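## Task

Move the blank whose end is painted yellow into the milling vise so it rests on the pair of low parallel bars between the jaws, either the side that faced up on the plate still up or flipped over. Its long side must be pressed against the fixed jaw (the end block that has no hoses) and its plain, unpainted end against the work stop (the short rod sitting between the jaws). All other blanks must finish entirely on their original plate, either face up, not resting on another blank or on a plate pin; otherwise the task fails. It only counts if the blank stays put without the robot holding it, and anything the robot is touching at the end must not settle by more than about a fingernail's width once released, or the task fails.

## Robot and tools

Robot: a single custom six-joint arm (upper arm 413 mm, forearm 437 mm) carrying a Robotiq 140 two-finger gripper with a wrist camera. There is only one arm, so every motion command is one row for that arm. Cameras: cam_high, cam_low and cam_wrist, each 896x504 pixels, returned in that order with every result. Its base may sit slightly tilted on the table, and a mounting block under it counts as arm for the clearance check.

Frames: the scene frame has its origin on the table top under the base, +z up, and +y to the left when facing along +x. Results report end_effector_position (metres) and end_effector_quat_wxyz in this frame; the printed position can be a bit off at long reach. The gripper frame: fingers point along its +z, and they open and close along its y. end_effector_position is the spot between the pads when closed; closed fingertips extend about 33 mm past it, open ones about 9 mm. Closing pushes the tips roughly 24 mm further out, so keep that clearance above a surface.

execute_actions(actions): actions is a list of actions; each action is a table of up to 15 rows, one row per 1/30 s control step, and lasts 0.5 s (a short table repeats its last row). A row is 9 numbers in [-1, 1]: dx, dy, dz, rx, ry, rz, position, force_limit, speed. The first six are an offset, not a pose: a displacement in the gripper's own axes from the gripper's measured pose at the start of that action (for the first action in a call, the last pose reported). Every row in a table counts from that same start, not from the row before. Scale: 1.0 = 0.6 m of travel or 180 degrees; rx, ry, rz form a single rotation vector. The last three are absolute finger settings: position +1 = fully open (140 mm), about -0.8 = pads touching, -1 = close until blocked; force_limit -1/0/+1 ≈ 14/60/107 N squeeze; speed -1/0/+1 ≈ 30/140/250 mm/s of gap change. An empty list just returns state and images.

Motion limits: each step the commanded pose is clipped to 70 mm and 16 degrees from the measured pose, so big offsets need several actions; after an action the arm only goes as far as the last clipped pose. "Hand target" shows where the controller is heading. Position is favoured over orientation if both cannot be met. A "pose unreachable" line means the clearance check altered or blocked the command.

move(target, speed, stop_force, blocking): target is one 9-number row as above, its offset taken from the pose in the latest result that shows one, in gripper axes; finger numbers are sent at the start. The gripper follows a straight path (0.5 to 10 s; longer paths stop early), rotating the short way. speed is in m/s, 0.002 to 0.5 (default 0.25); rotation rate is capped at twice that in rad/s. The path ignores obstacles; the arm is stiff, so aiming even slightly into something firm can fault. stop_force (20 to 80 N, optional, not in the first 0.2 s) ends the path when push against the motion rises by that much for 2 steps, then backs off 2 steps and holds; use it with very slow speed, don't use it on rotating moves, and leave it off when pulling away from a contact. Pressing may briefly exceed it. blocking=false returns after 0.5 s while the arm keeps going (not allowed with stop_force); poll with wait(0) and send nothing else until it has ended, or call stop. The "move:" line gives the ending (done, off_target, moving, held, fault, or contact, which ranks first), the limits that acted (paced = pose clipped; held = some steps blocked, after which it may speed up), and the distance to target.

wait(seconds): 0 to 10, holds the last command. stop(): brakes a running move; fingers continue. zoom_image(camera, region): region [x0, y0, x1, y1] in pixels, at most 504 by 504. read_manual(section): only "licences". finished_scene(scene): pass the current scene's number; irreversible, and its result gives the next task.

Results: object_status 0 = fingers moving, 1 = blocked while opening, 2 = blocked while closing (a grip; check for this after closing with -1), 3 = reached the requested position or pads met (thin items may still be held). position_measured is in counts, 3 open to 230 closed, not linear. To squeeze harder while status is 2, raise force_limit and change position slightly (e.g. -1 to -0.98). Flange force is the estimated outside force on the gripper, including held weight, noisy during acceleration, or "no reading". Joint ranges (rad), base outward: -3.491..3.491, -3.140..3.140, -1.187..4.328, -3.316..3.316, -3.140..3.140, -3.927..3.927. Load limits: 150 N m for the first three joints, 37.6 for the wrist ones, held weight included.

Avoid: reaching a joint load limit or 150 N of outside force causes a 10 s stop that cancels the rest of the call. Holding loads heats motors; a MOTOR HOT warning precedes an OVER-TEMPERATURE FAULT braking stop. Don't drop, slam or hard-push parts, don't knock anything off the table, keep the other blanks on their plate, and expect occasional brief tugs on held or loose parts. Release the blank so it sits on its own, pressed to jaw and stop.

Each tool is called as name([rows], argument=value, ...), one row to a line, values as JSON.

## Session

execute_actions(actions=[])

Scene clock: 0.00 s.
end_effector_position=(+0.7758, +0.2098, +0.1865) position_measured=3 object_status=3 end_effector_quat_wxyz=(-0.040, +0.811, -0.556, -0.176)
Joint positions: [ 0.415  0.99   1.177  0.23  -1.785 -0.195]
Joint velocities: [ 0.     0.001  0.     0.     0.    -0.   ]
Flange force (N, the push that the arm receives, along the gripper's own x y z axes): no reading
Hand target: +0.776, +0.210, +0.186; -0.040, +0.811, -0.556, -0.176

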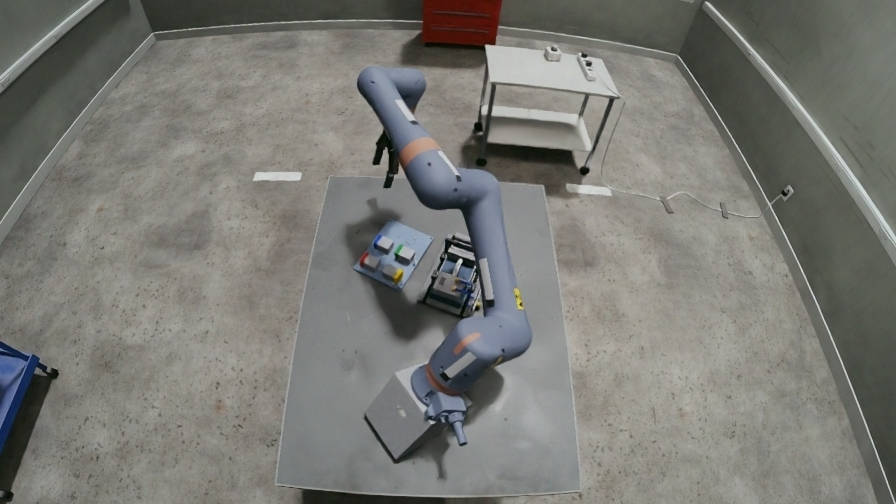

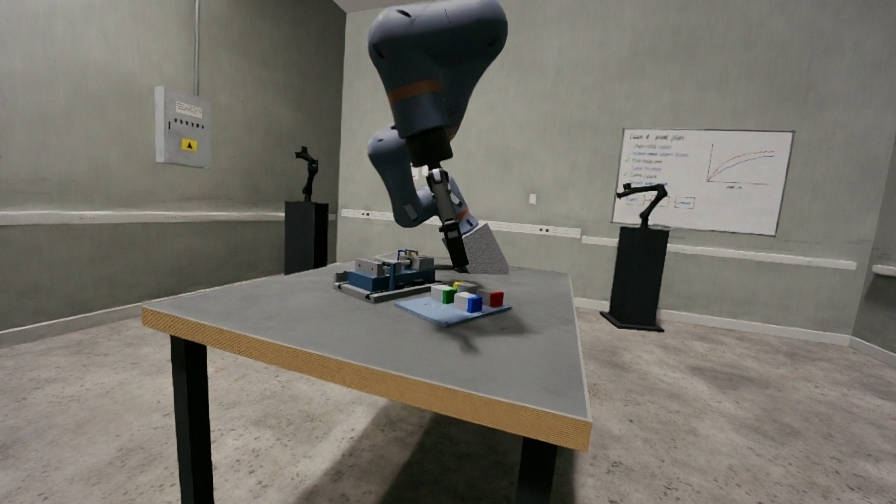

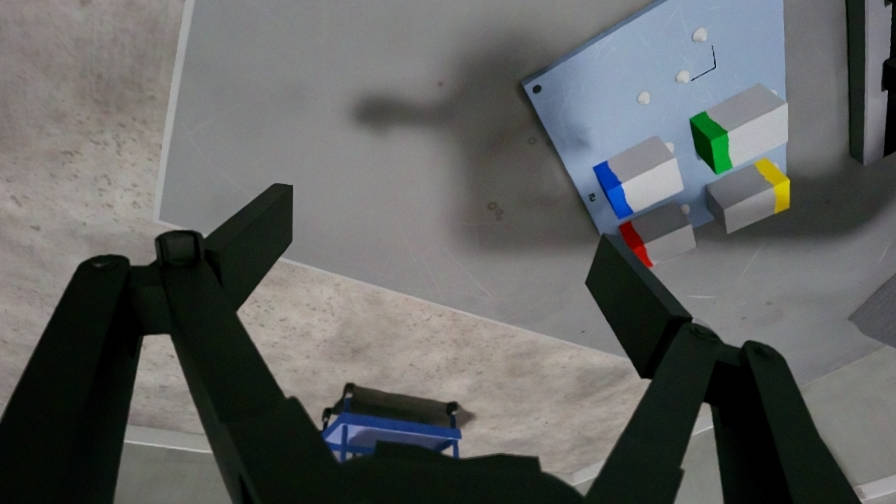

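zoom_image(camera="cam_high", region=[340, 200, 500, 330])

zoom_image(camera="cam_low", region=[325, 235, 525, 335])

Region (340, 200, 500, 330) of cam_high's 896x504 image, scaled by 3.150, with more detail than that image has; it fills the top 410 rows of this view, and the rest is white.

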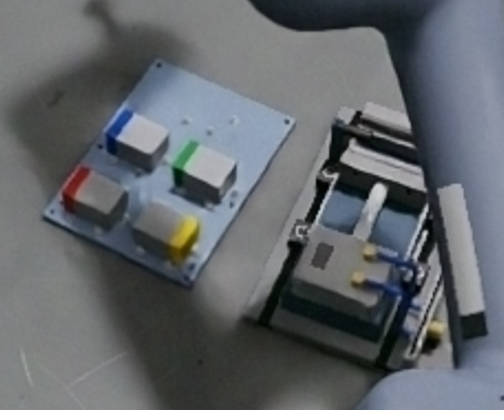

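Region (325, 235, 525, 335) of cam_low's 896x504 image, scaled by 2.520, with more detail than that image has.

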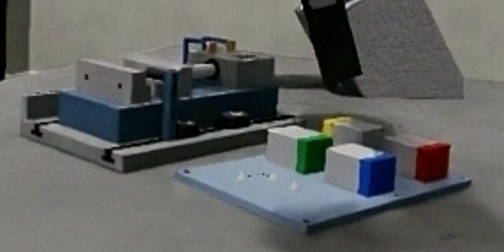

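move(target=[-0.0142, 0.513, 0.2129, 0.0069, 0.1193, -0.231, 0.17, 0, 0], speed=0.3)

Scene clock: 32.07 s.
end_effector_position=(+0.4602, +0.1347, +0.1105) position_measured=108 object_status=3 end_effector_quat_wxyz=(-0.007, +0.973, -0.233, +0.006)
Joint positions: [ 0.746  0.167 -0.621  0.659 -1.059 -0.234]
Joint velocities: [ 0.    -0.001 -0.001 -0.001  0.    -0.   ]
Flange force (N, the push that the arm receives, along the gripper's own x y z axes): [0.3 1.7 3.6]
Hand target: +0.460, +0.135, +0.110; -0.007, +0.973, -0.233, +0.006
Off the commanded pose: 0.001 m, 0 deg.
move: done

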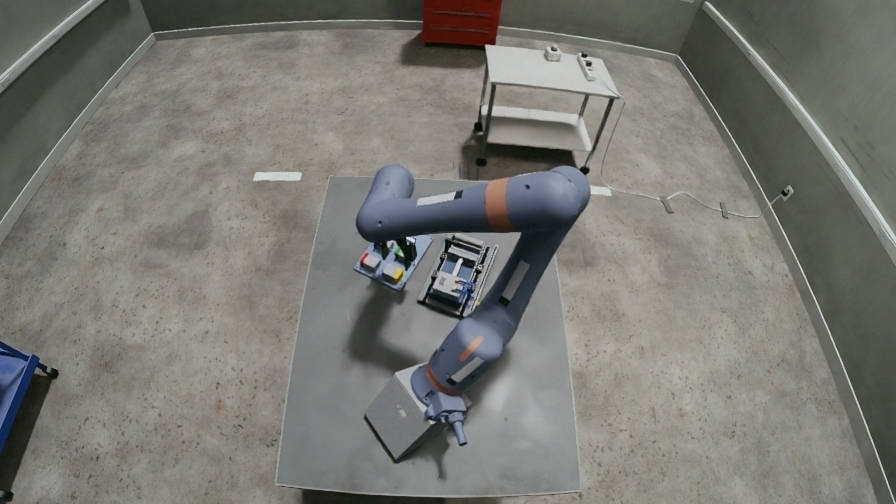

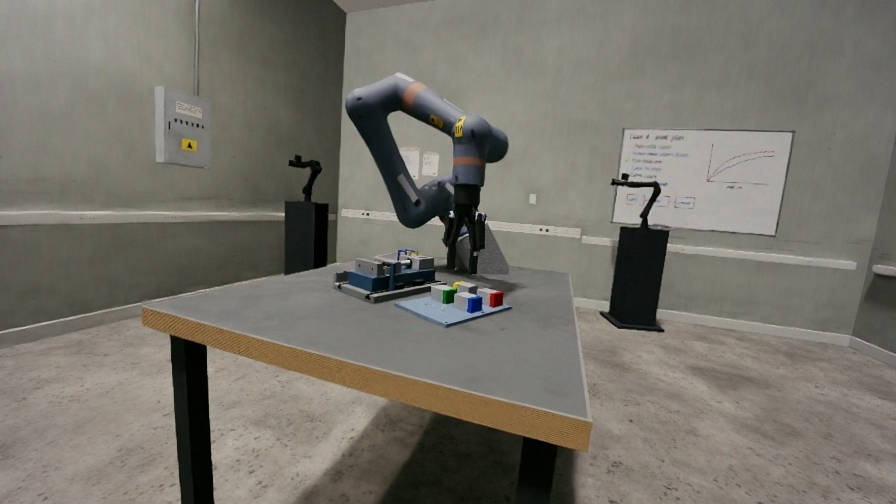

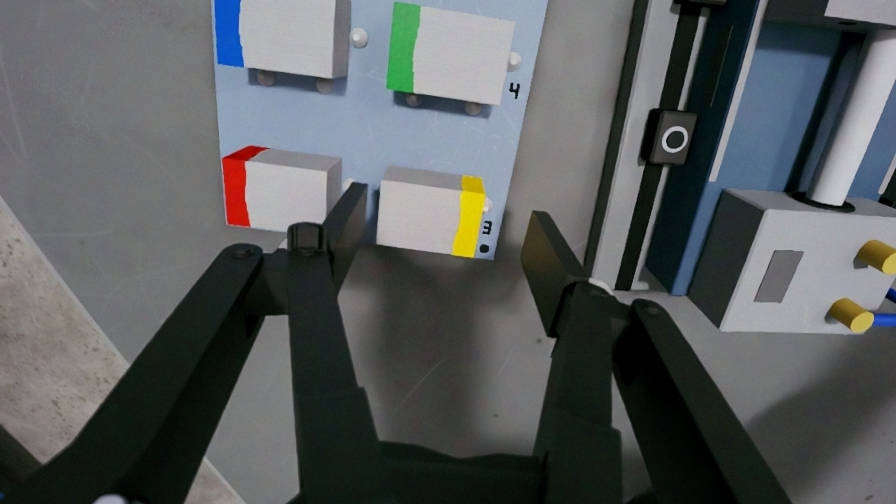

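zoom_image(camera="cam_wrist", region=[320, 140, 580, 300])

zoom_image(camera="cam_high", region=[410, 220, 510, 320])

Region (320, 140, 580, 300) of cam_wrist's 896x504 image, scaled by 1.938, with more detail than that image has; it fills the top 310 rows of this view, and the rest is white.

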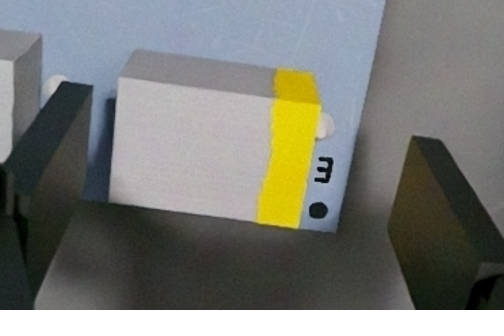

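Region (410, 220, 510, 320) of cam_high's 896x504 image, scaled by 5.040, with more detail than that image has.

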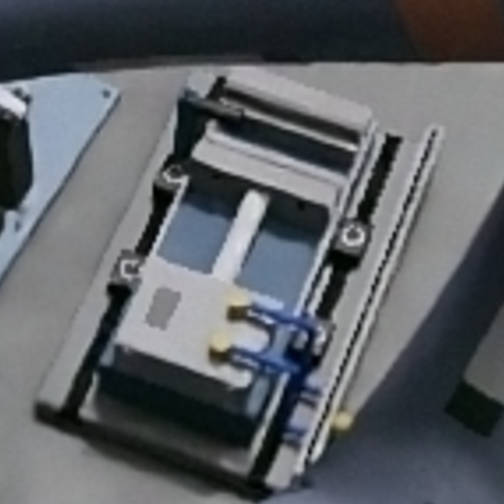

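move(target=[-0.028, -0.013, 0.07, 0, 0, -0.008, 0.17, 0, 0], speed=0.15)

zoom_image(camera="cam_wrist", region=[320, 140, 580, 300])

Scene clock: 52.83 s.
end_effector_position=(+0.4494, +0.1497, +0.0685) position_measured=108 object_status=3 end_effector_quat_wxyz=(-0.007, +0.975, -0.220, +0.006)
Joint positions: [ 0.717  0.241 -0.67   0.721 -0.951 -0.284]
Joint velocities: [-0.     0.001 -0.    -0.     0.     0.   ]
Flange force (N, the push that the arm receives, along the gripper's own x y z axes): [0.9 0.9 3.7]
Hand target: +0.449, +0.150, +0.068; -0.007, +0.975, -0.220, +0.006
Off the commanded pose: 0.000 m, 0 deg.
move: done

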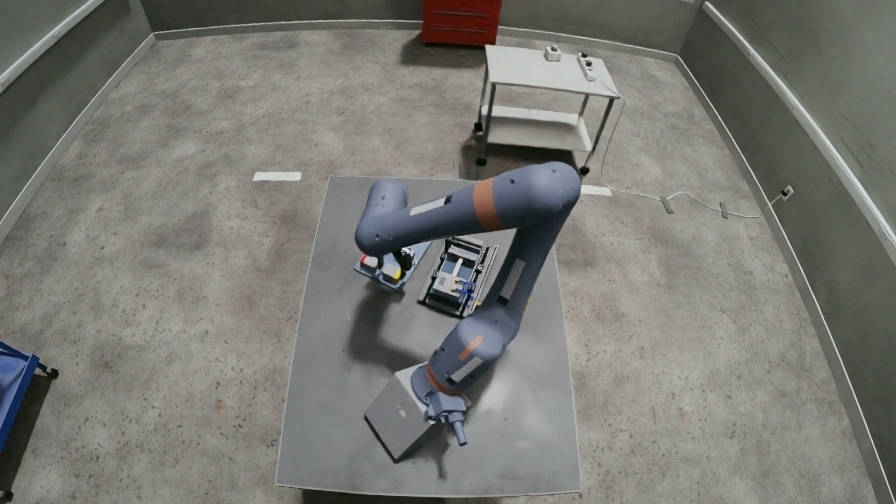

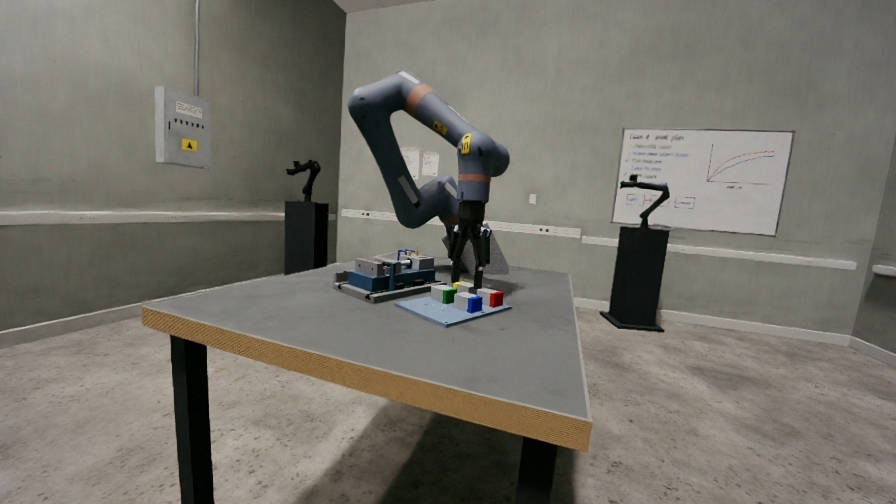

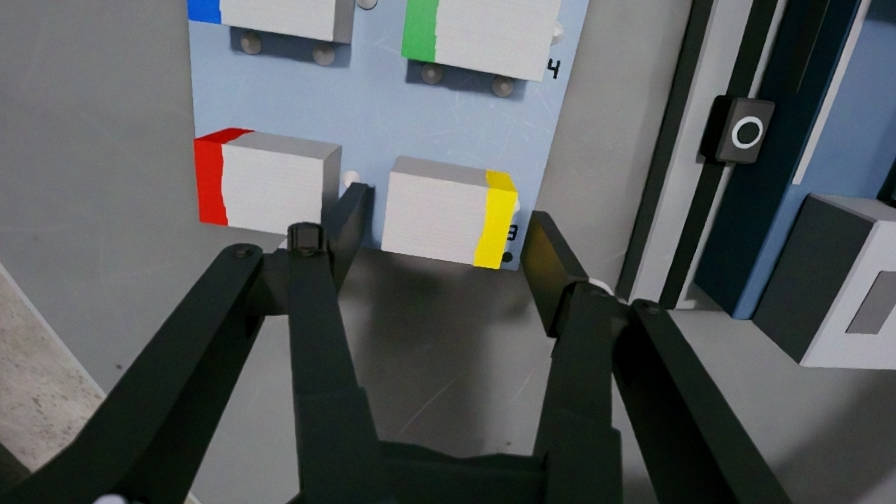

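Region (320, 140, 580, 300) of cam_wrist's 896x504 image, scaled by 1.938, with more detail than that image has; it fills the top 310 rows of this view, and the rest is white.

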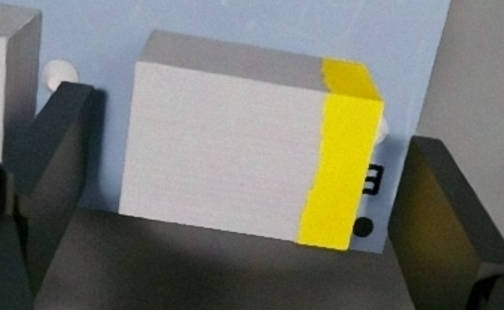

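execute_actions([
  [[0,0.0002,0.003,0,0,0,0.17,0,0],[0,0.0004,0.007,0,0,0,0.17,0,0],[0,0.0005,0.011,0,0,0,0.17,0,0],[0,0.0005,0.015,0,0,0,0.17,0,0],[0,0.0005,0.019,0,0,0,0.17,0,0],[0,0.0005,0.0217,0,0,0,0.17,0,0],[0,0.0005,0.0217,0,0,0,0.17,0,0],[0,0.0005,0.0217,0,0,0,0.17,0,0],[0,0.0005,0.0217,0,0,0,-1,0,-0.7]],
  [[0,0,0,0,0,0,-1,0,-0.7]],
])

Scene clock: 61.67 s.
end_effector_position=(+0.4494, +0.1496, +0.0555) position_measured=143 object_status=2 end_effector_quat_wxyz=(-0.007, +0.975, -0.220, +0.006)
Joint positions: [ 0.696  0.26  -0.683  0.746 -0.92  -0.298]
Joint velocities: [-0. -0. -0.  0. -0. -0.]
Flange force (N, the push that the arm receives, along the gripper's own x y z axes): [-6.1 8.3 -35.9]
Flange force at the end of the 1st action (N, along the gripper's axes at the end of the call): [0.8 1.6 3.8]
Hand target: +0.449, +0.150, +0.055; -0.007, +0.975, -0.220, +0.006
Off the commanded pose: 0.000 m, 0 deg.

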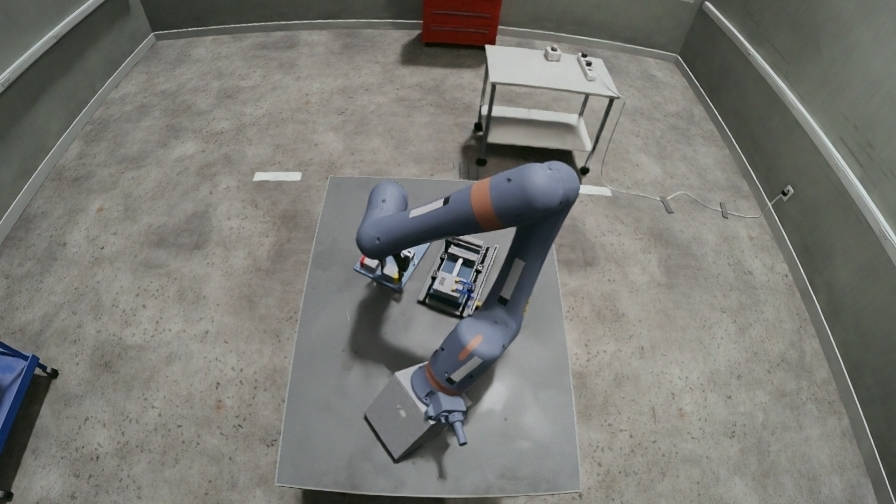

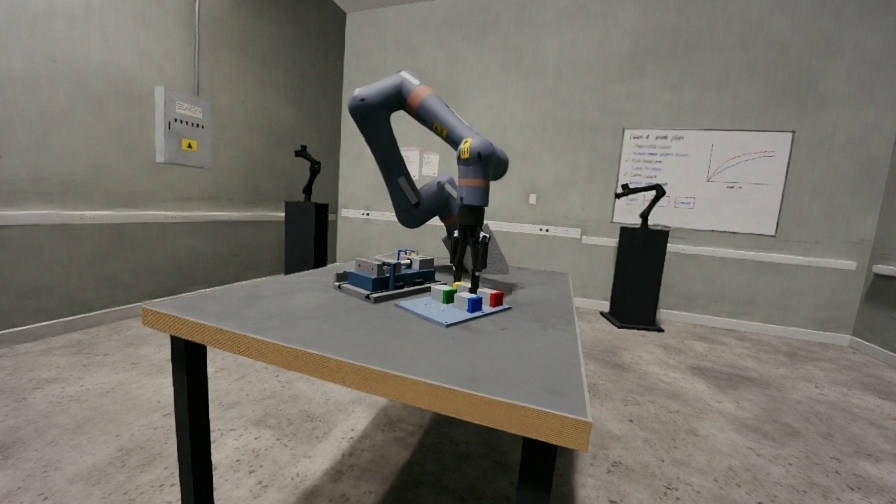

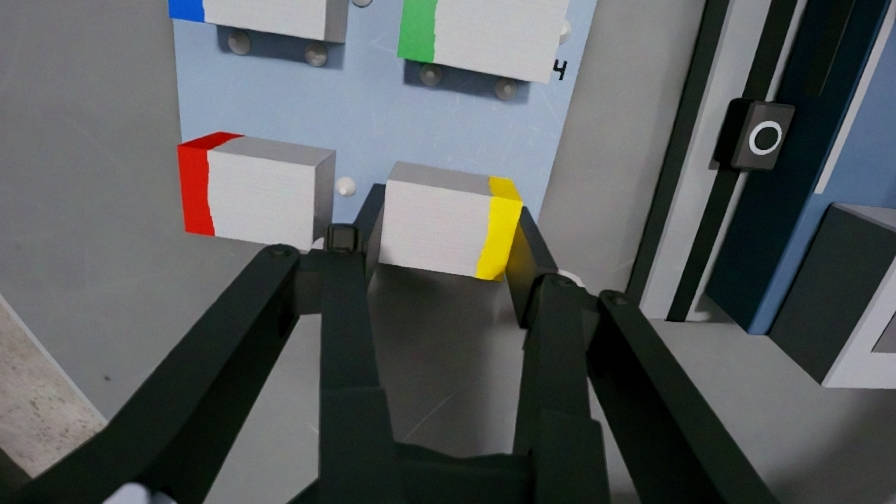

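move(target=[0, 0, -0.172, 0, 0, 0, -1, 0, -0.7], speed=0.25)

move(target=[0.319, 0.324, 0, 0, 0, -0.03, -1, 0, -0.7], speed=0.3)

zoom_image(camera="cam_wrist", region=[290, 90, 590, 290])

Scene clock: 75.50 s.
end_effector_position=(+0.4480, +0.1485, +0.1586) position_measured=144 object_status=2 end_effector_quat_wxyz=(-0.007, +0.975, -0.220, +0.006)
Joint positions: [ 0.85   0.131 -0.569  0.593 -1.175 -0.22 ]
Joint velocities: [ 0.    -0.     0.001  0.001 -0.     0.001]
Flange force (N, the push that the arm receives, along the gripper's own x y z axes): [-0.4 1.0 5.8]
Hand target: +0.448, +0.149, +0.159; -0.007, +0.975, -0.220, +0.006
Off the commanded pose: 0.000 m, 0 deg.
move: done

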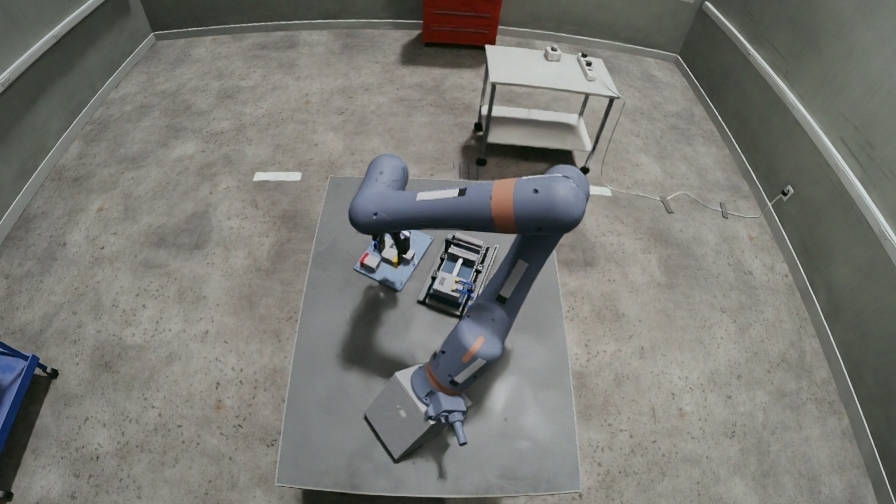

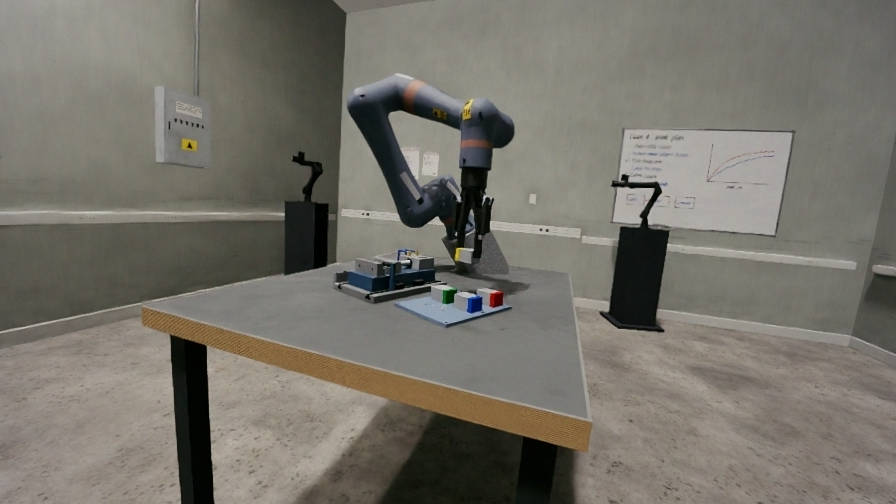

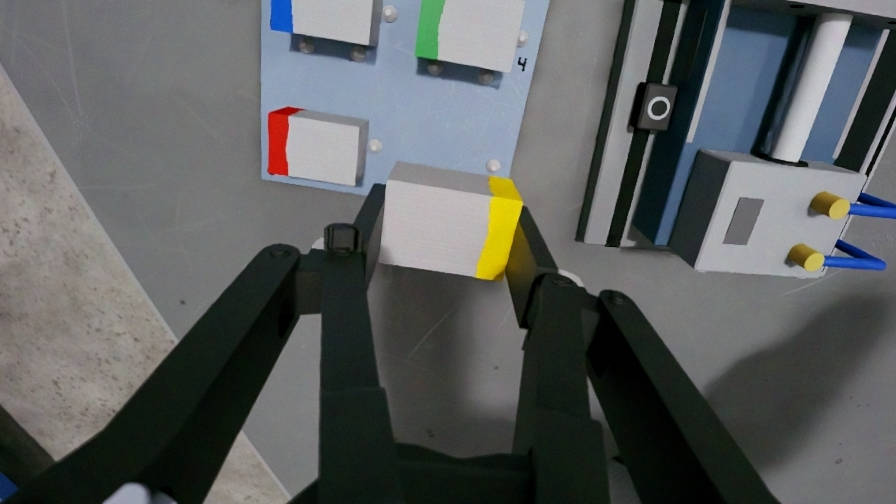

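Scene clock: 76.83 s.
end_effector_position=(+0.5372, -0.1098, +0.1575) position_measured=144 object_status=2 end_effector_quat_wxyz=(-0.006, +0.985, -0.174, +0.007)
Joint positions: [ 0.334 -0.144 -0.504  0.631 -1.191  0.474]
Joint velocities: [-0.001  0.001  0.    -0.001 -0.    -0.   ]
Flange force (N, the push that the arm receives, along the gripper's own x y z axes): [-1.7 1.8 6.5]
Hand target: +0.537, -0.110, +0.157; -0.006, +0.985, -0.174, +0.007
Off the commanded pose: 0.001 m, 0 deg.
move: done

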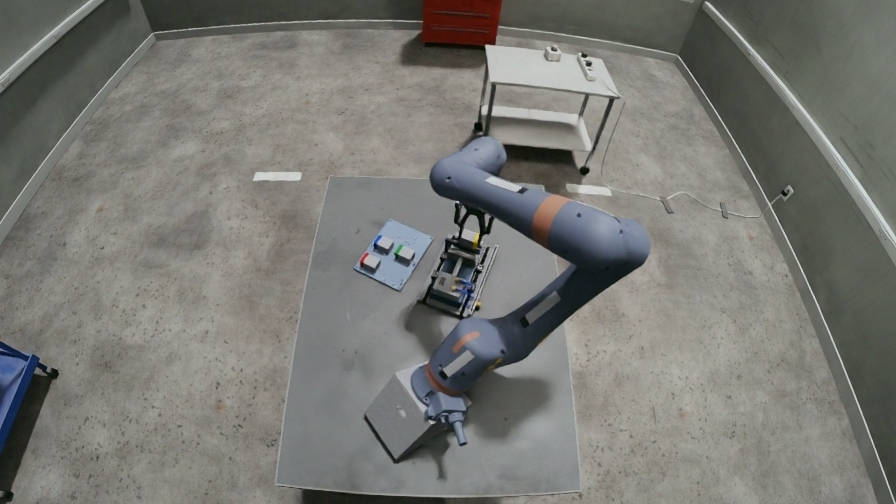

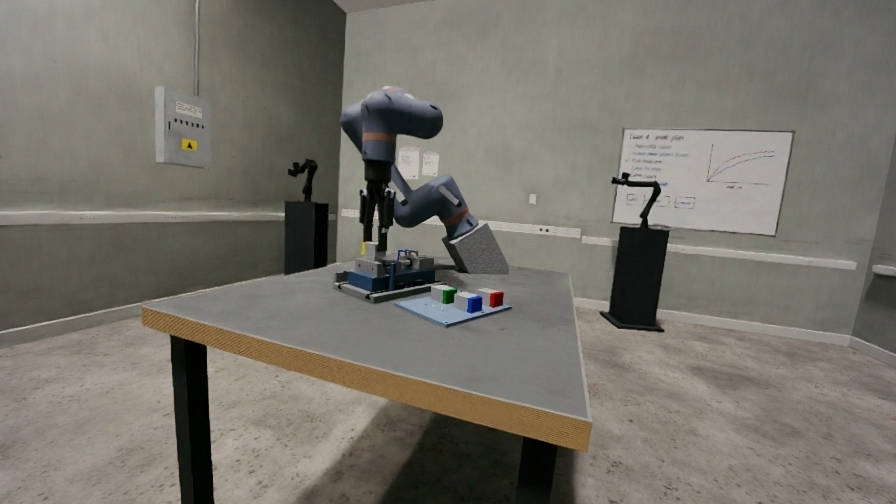

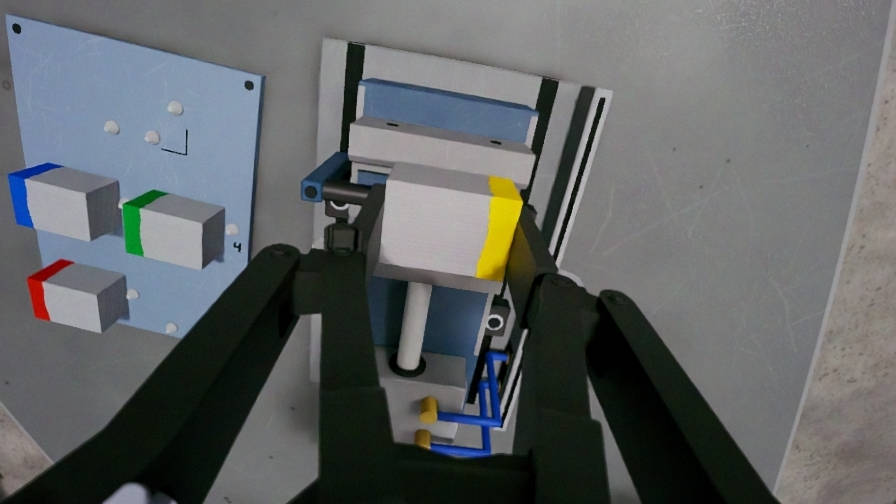

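Region (290, 90, 590, 290) of cam_wrist's 896x504 image, scaled by 1.680, with more detail than that image has.

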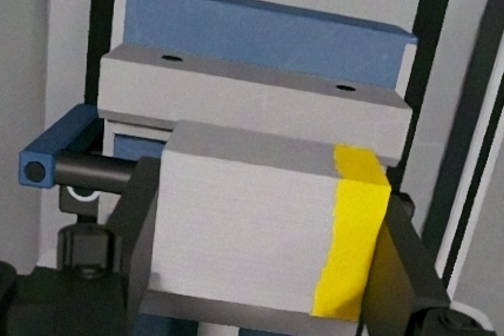

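move(target=[-0.0185, -0.002, 0.022, 0, 0, 0, -1, 0, -0.7], speed=0.05)

zoom_image(camera="cam_wrist", region=[330, 100, 450, 220])

zoom_image(camera="cam_wrist", region=[440, 120, 560, 240])

Scene clock: 88.03 s.
end_effector_position=(+0.5274, -0.1047, +0.1442) position_measured=144 object_status=2 end_effector_quat_wxyz=(-0.006, +0.985, -0.174, +0.007)
Joint positions: [ 0.333 -0.148 -0.548  0.64  -1.159  0.45 ]
Joint velocities: [-0.    -0.001 -0.    -0.    -0.     0.   ]
Flange force (N, the push that the arm receives, along the gripper's own x y z axes): [1.3 2.1 6.6]
Hand target: +0.527, -0.105, +0.144; -0.006, +0.985, -0.174, +0.007
Off the commanded pose: 0.000 m, 0 deg.
move: done

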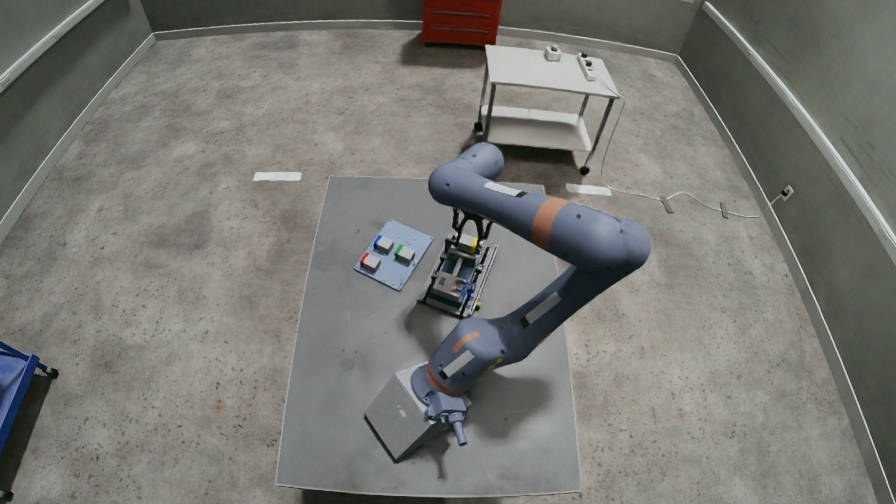

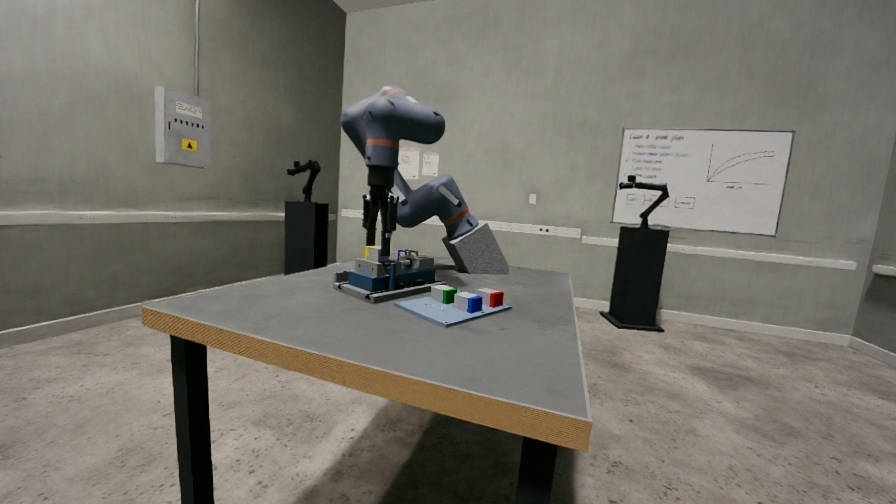

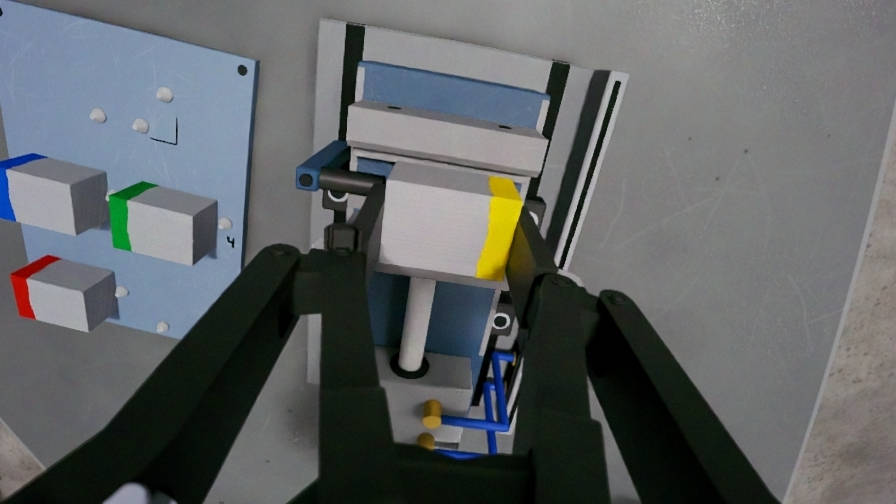

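Region (330, 100, 450, 220) of cam_wrist's 896x504 image, scaled by 4.200, with more detail than that image has.

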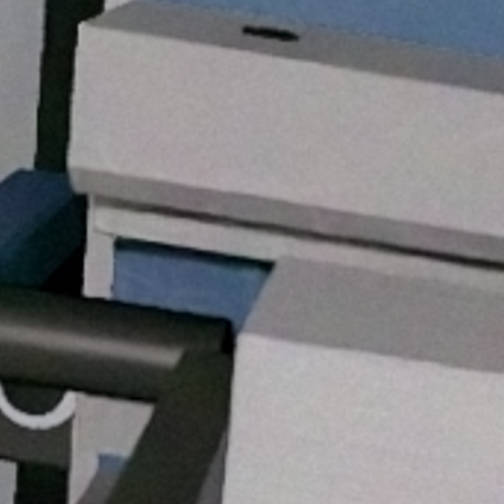

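Region (440, 120, 560, 240) of cam_wrist's 896x504 image, scaled by 4.200, with more detail than that image has.

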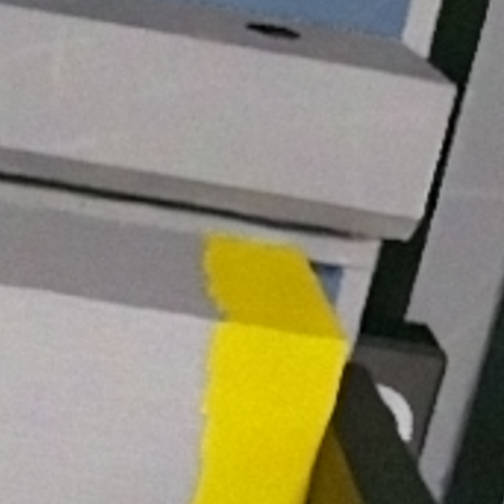

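move(target=[0, -0.005, 0.021, 0, 0, 0.0015, -1, 0, -0.7], speed=0.02, stop_force=20)

move(target=[0, 0, 0.015, 0, 0, 0, -1, 0, -0.7], speed=0.005, stop_force=20)

zoom_image(camera="cam_wrist", region=[330, 100, 570, 300])

Scene clock: 99.43 s.
end_effector_position=(+0.5286, -0.1017, +0.1316) position_measured=144 object_status=2 end_effector_quat_wxyz=(-0.006, +0.984, -0.176, +0.007)
Joint positions: [ 0.317 -0.129 -0.56   0.65  -1.125  0.437]
Joint velocities: [-0.     0.    -0.    -0.001  0.    -0.001]
Flange force (N, the push that the arm receives, along the gripper's own x y z axes): [0.8 2.1 6.5]
Hand target: +0.529, -0.102, +0.132; -0.006, +0.984, -0.176, +0.007
Off the commanded pose: 0.000 m, 0 deg.
move: done

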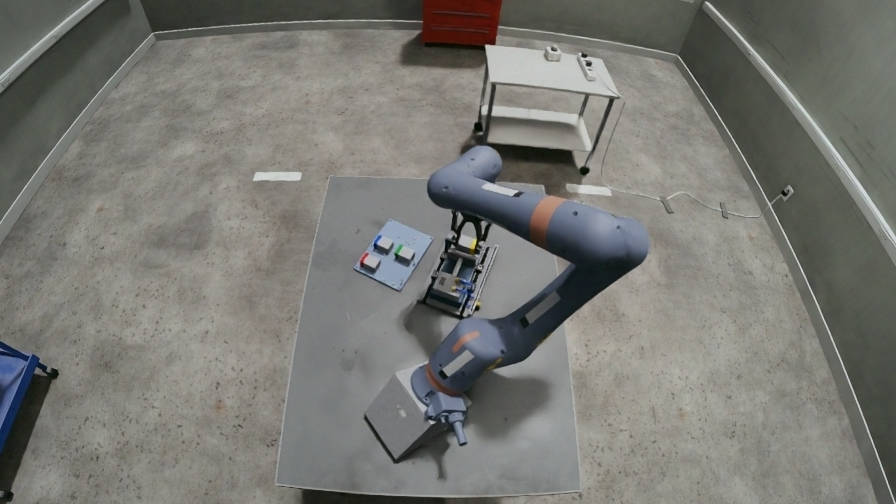

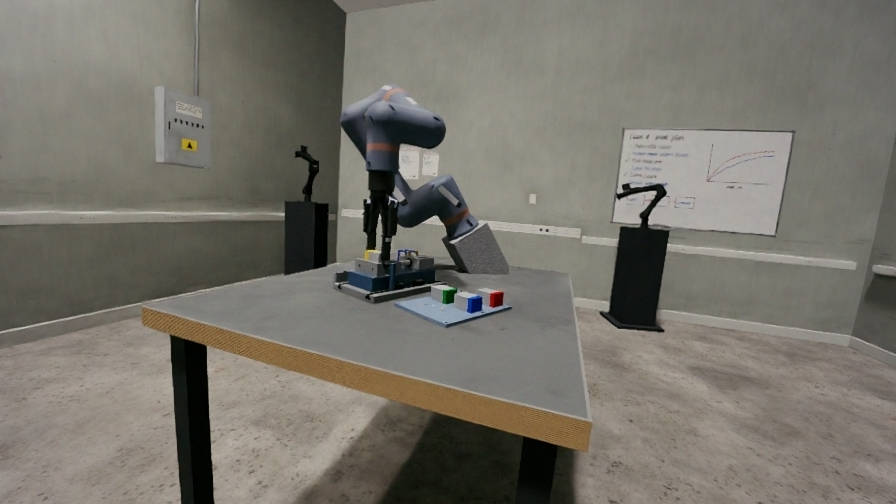

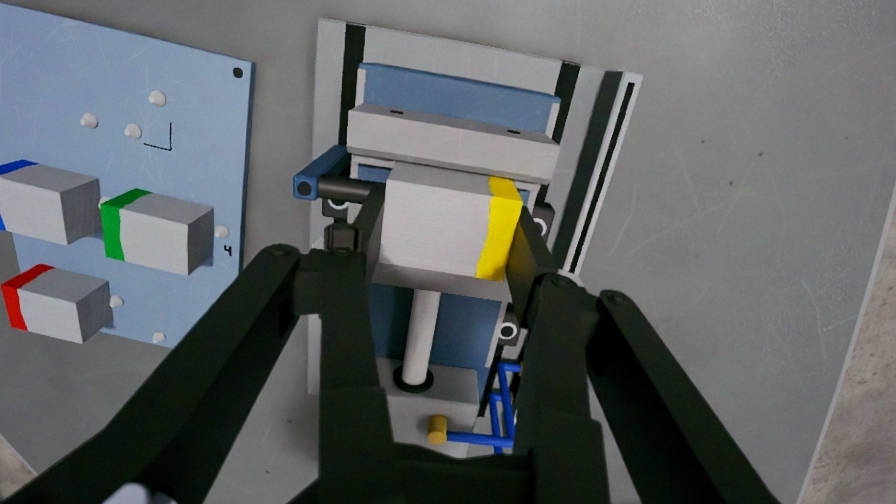

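Scene clock: 100.57 s.
end_effector_position=(+0.5286, -0.1017, +0.1275) position_measured=144 object_status=2 end_effector_quat_wxyz=(-0.006, +0.984, -0.176, +0.007)
Joint positions: [ 0.31  -0.124 -0.564  0.654 -1.114  0.436]
Joint velocities: [ 0.001 -0.001 -0.     0.    -0.002  0.002]
Flange force (N, the push that the arm receives, along the gripper's own x y z axes): [-7.4 1.6 -27.1]
Hand target: +0.529, -0.102, +0.128; -0.006, +0.984, -0.176, +0.007
Off the commanded pose: 0.005 m, 0 deg.
move: contact

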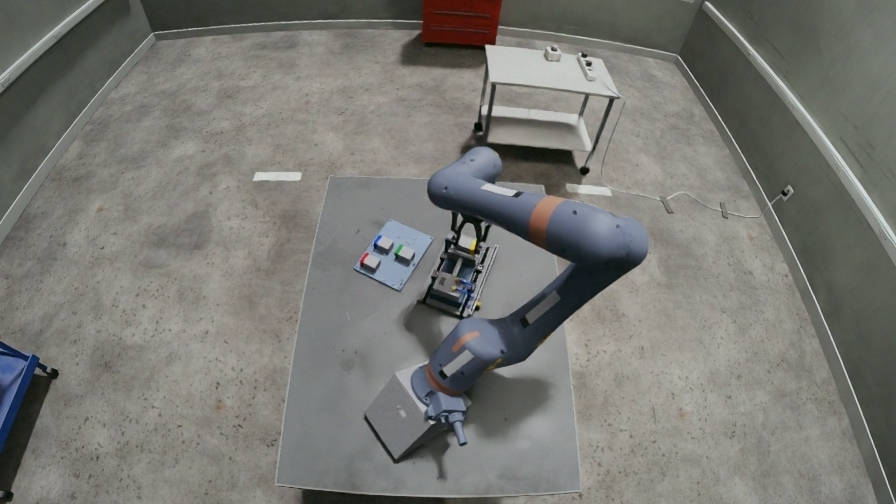

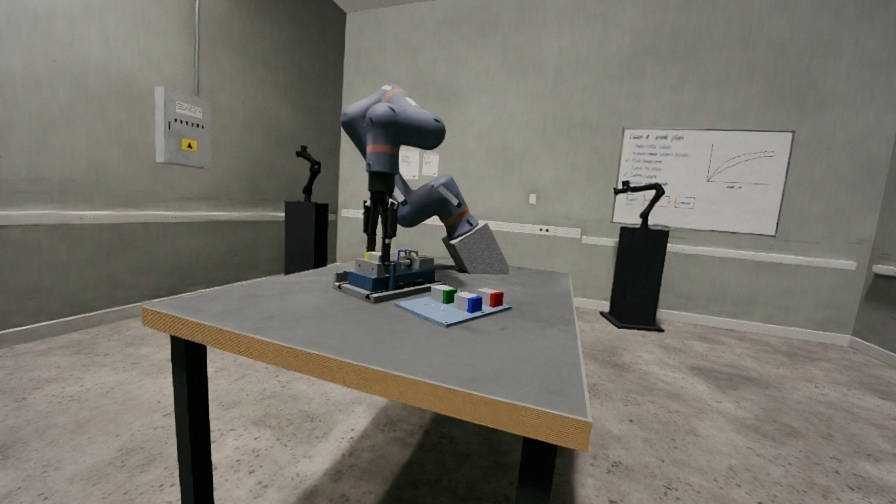

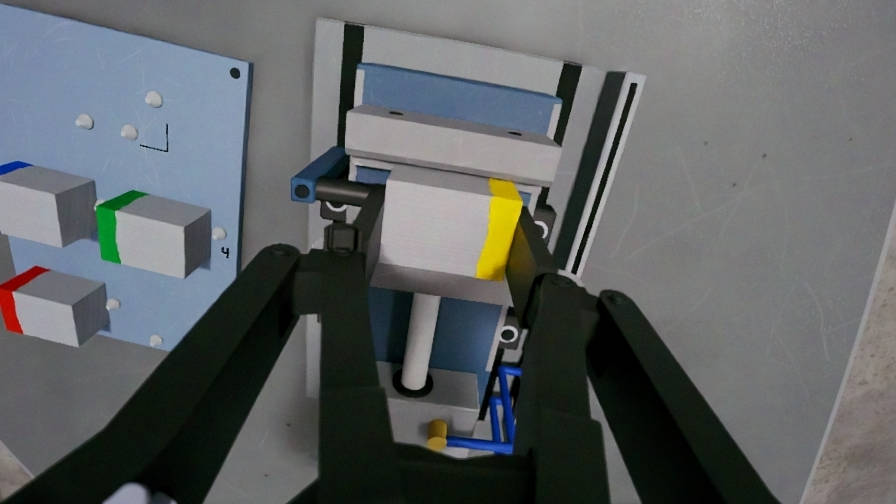

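Region (330, 100, 570, 300) of cam_wrist's 896x504 image, scaled by 2.100, with more detail than that image has.

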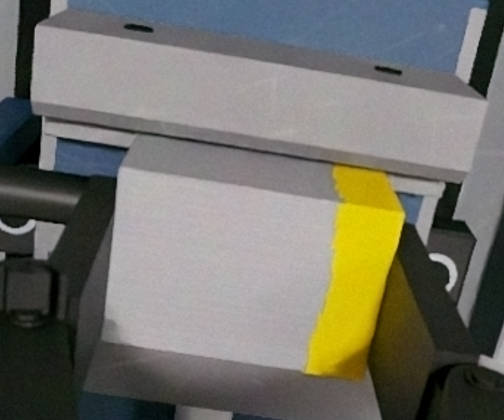

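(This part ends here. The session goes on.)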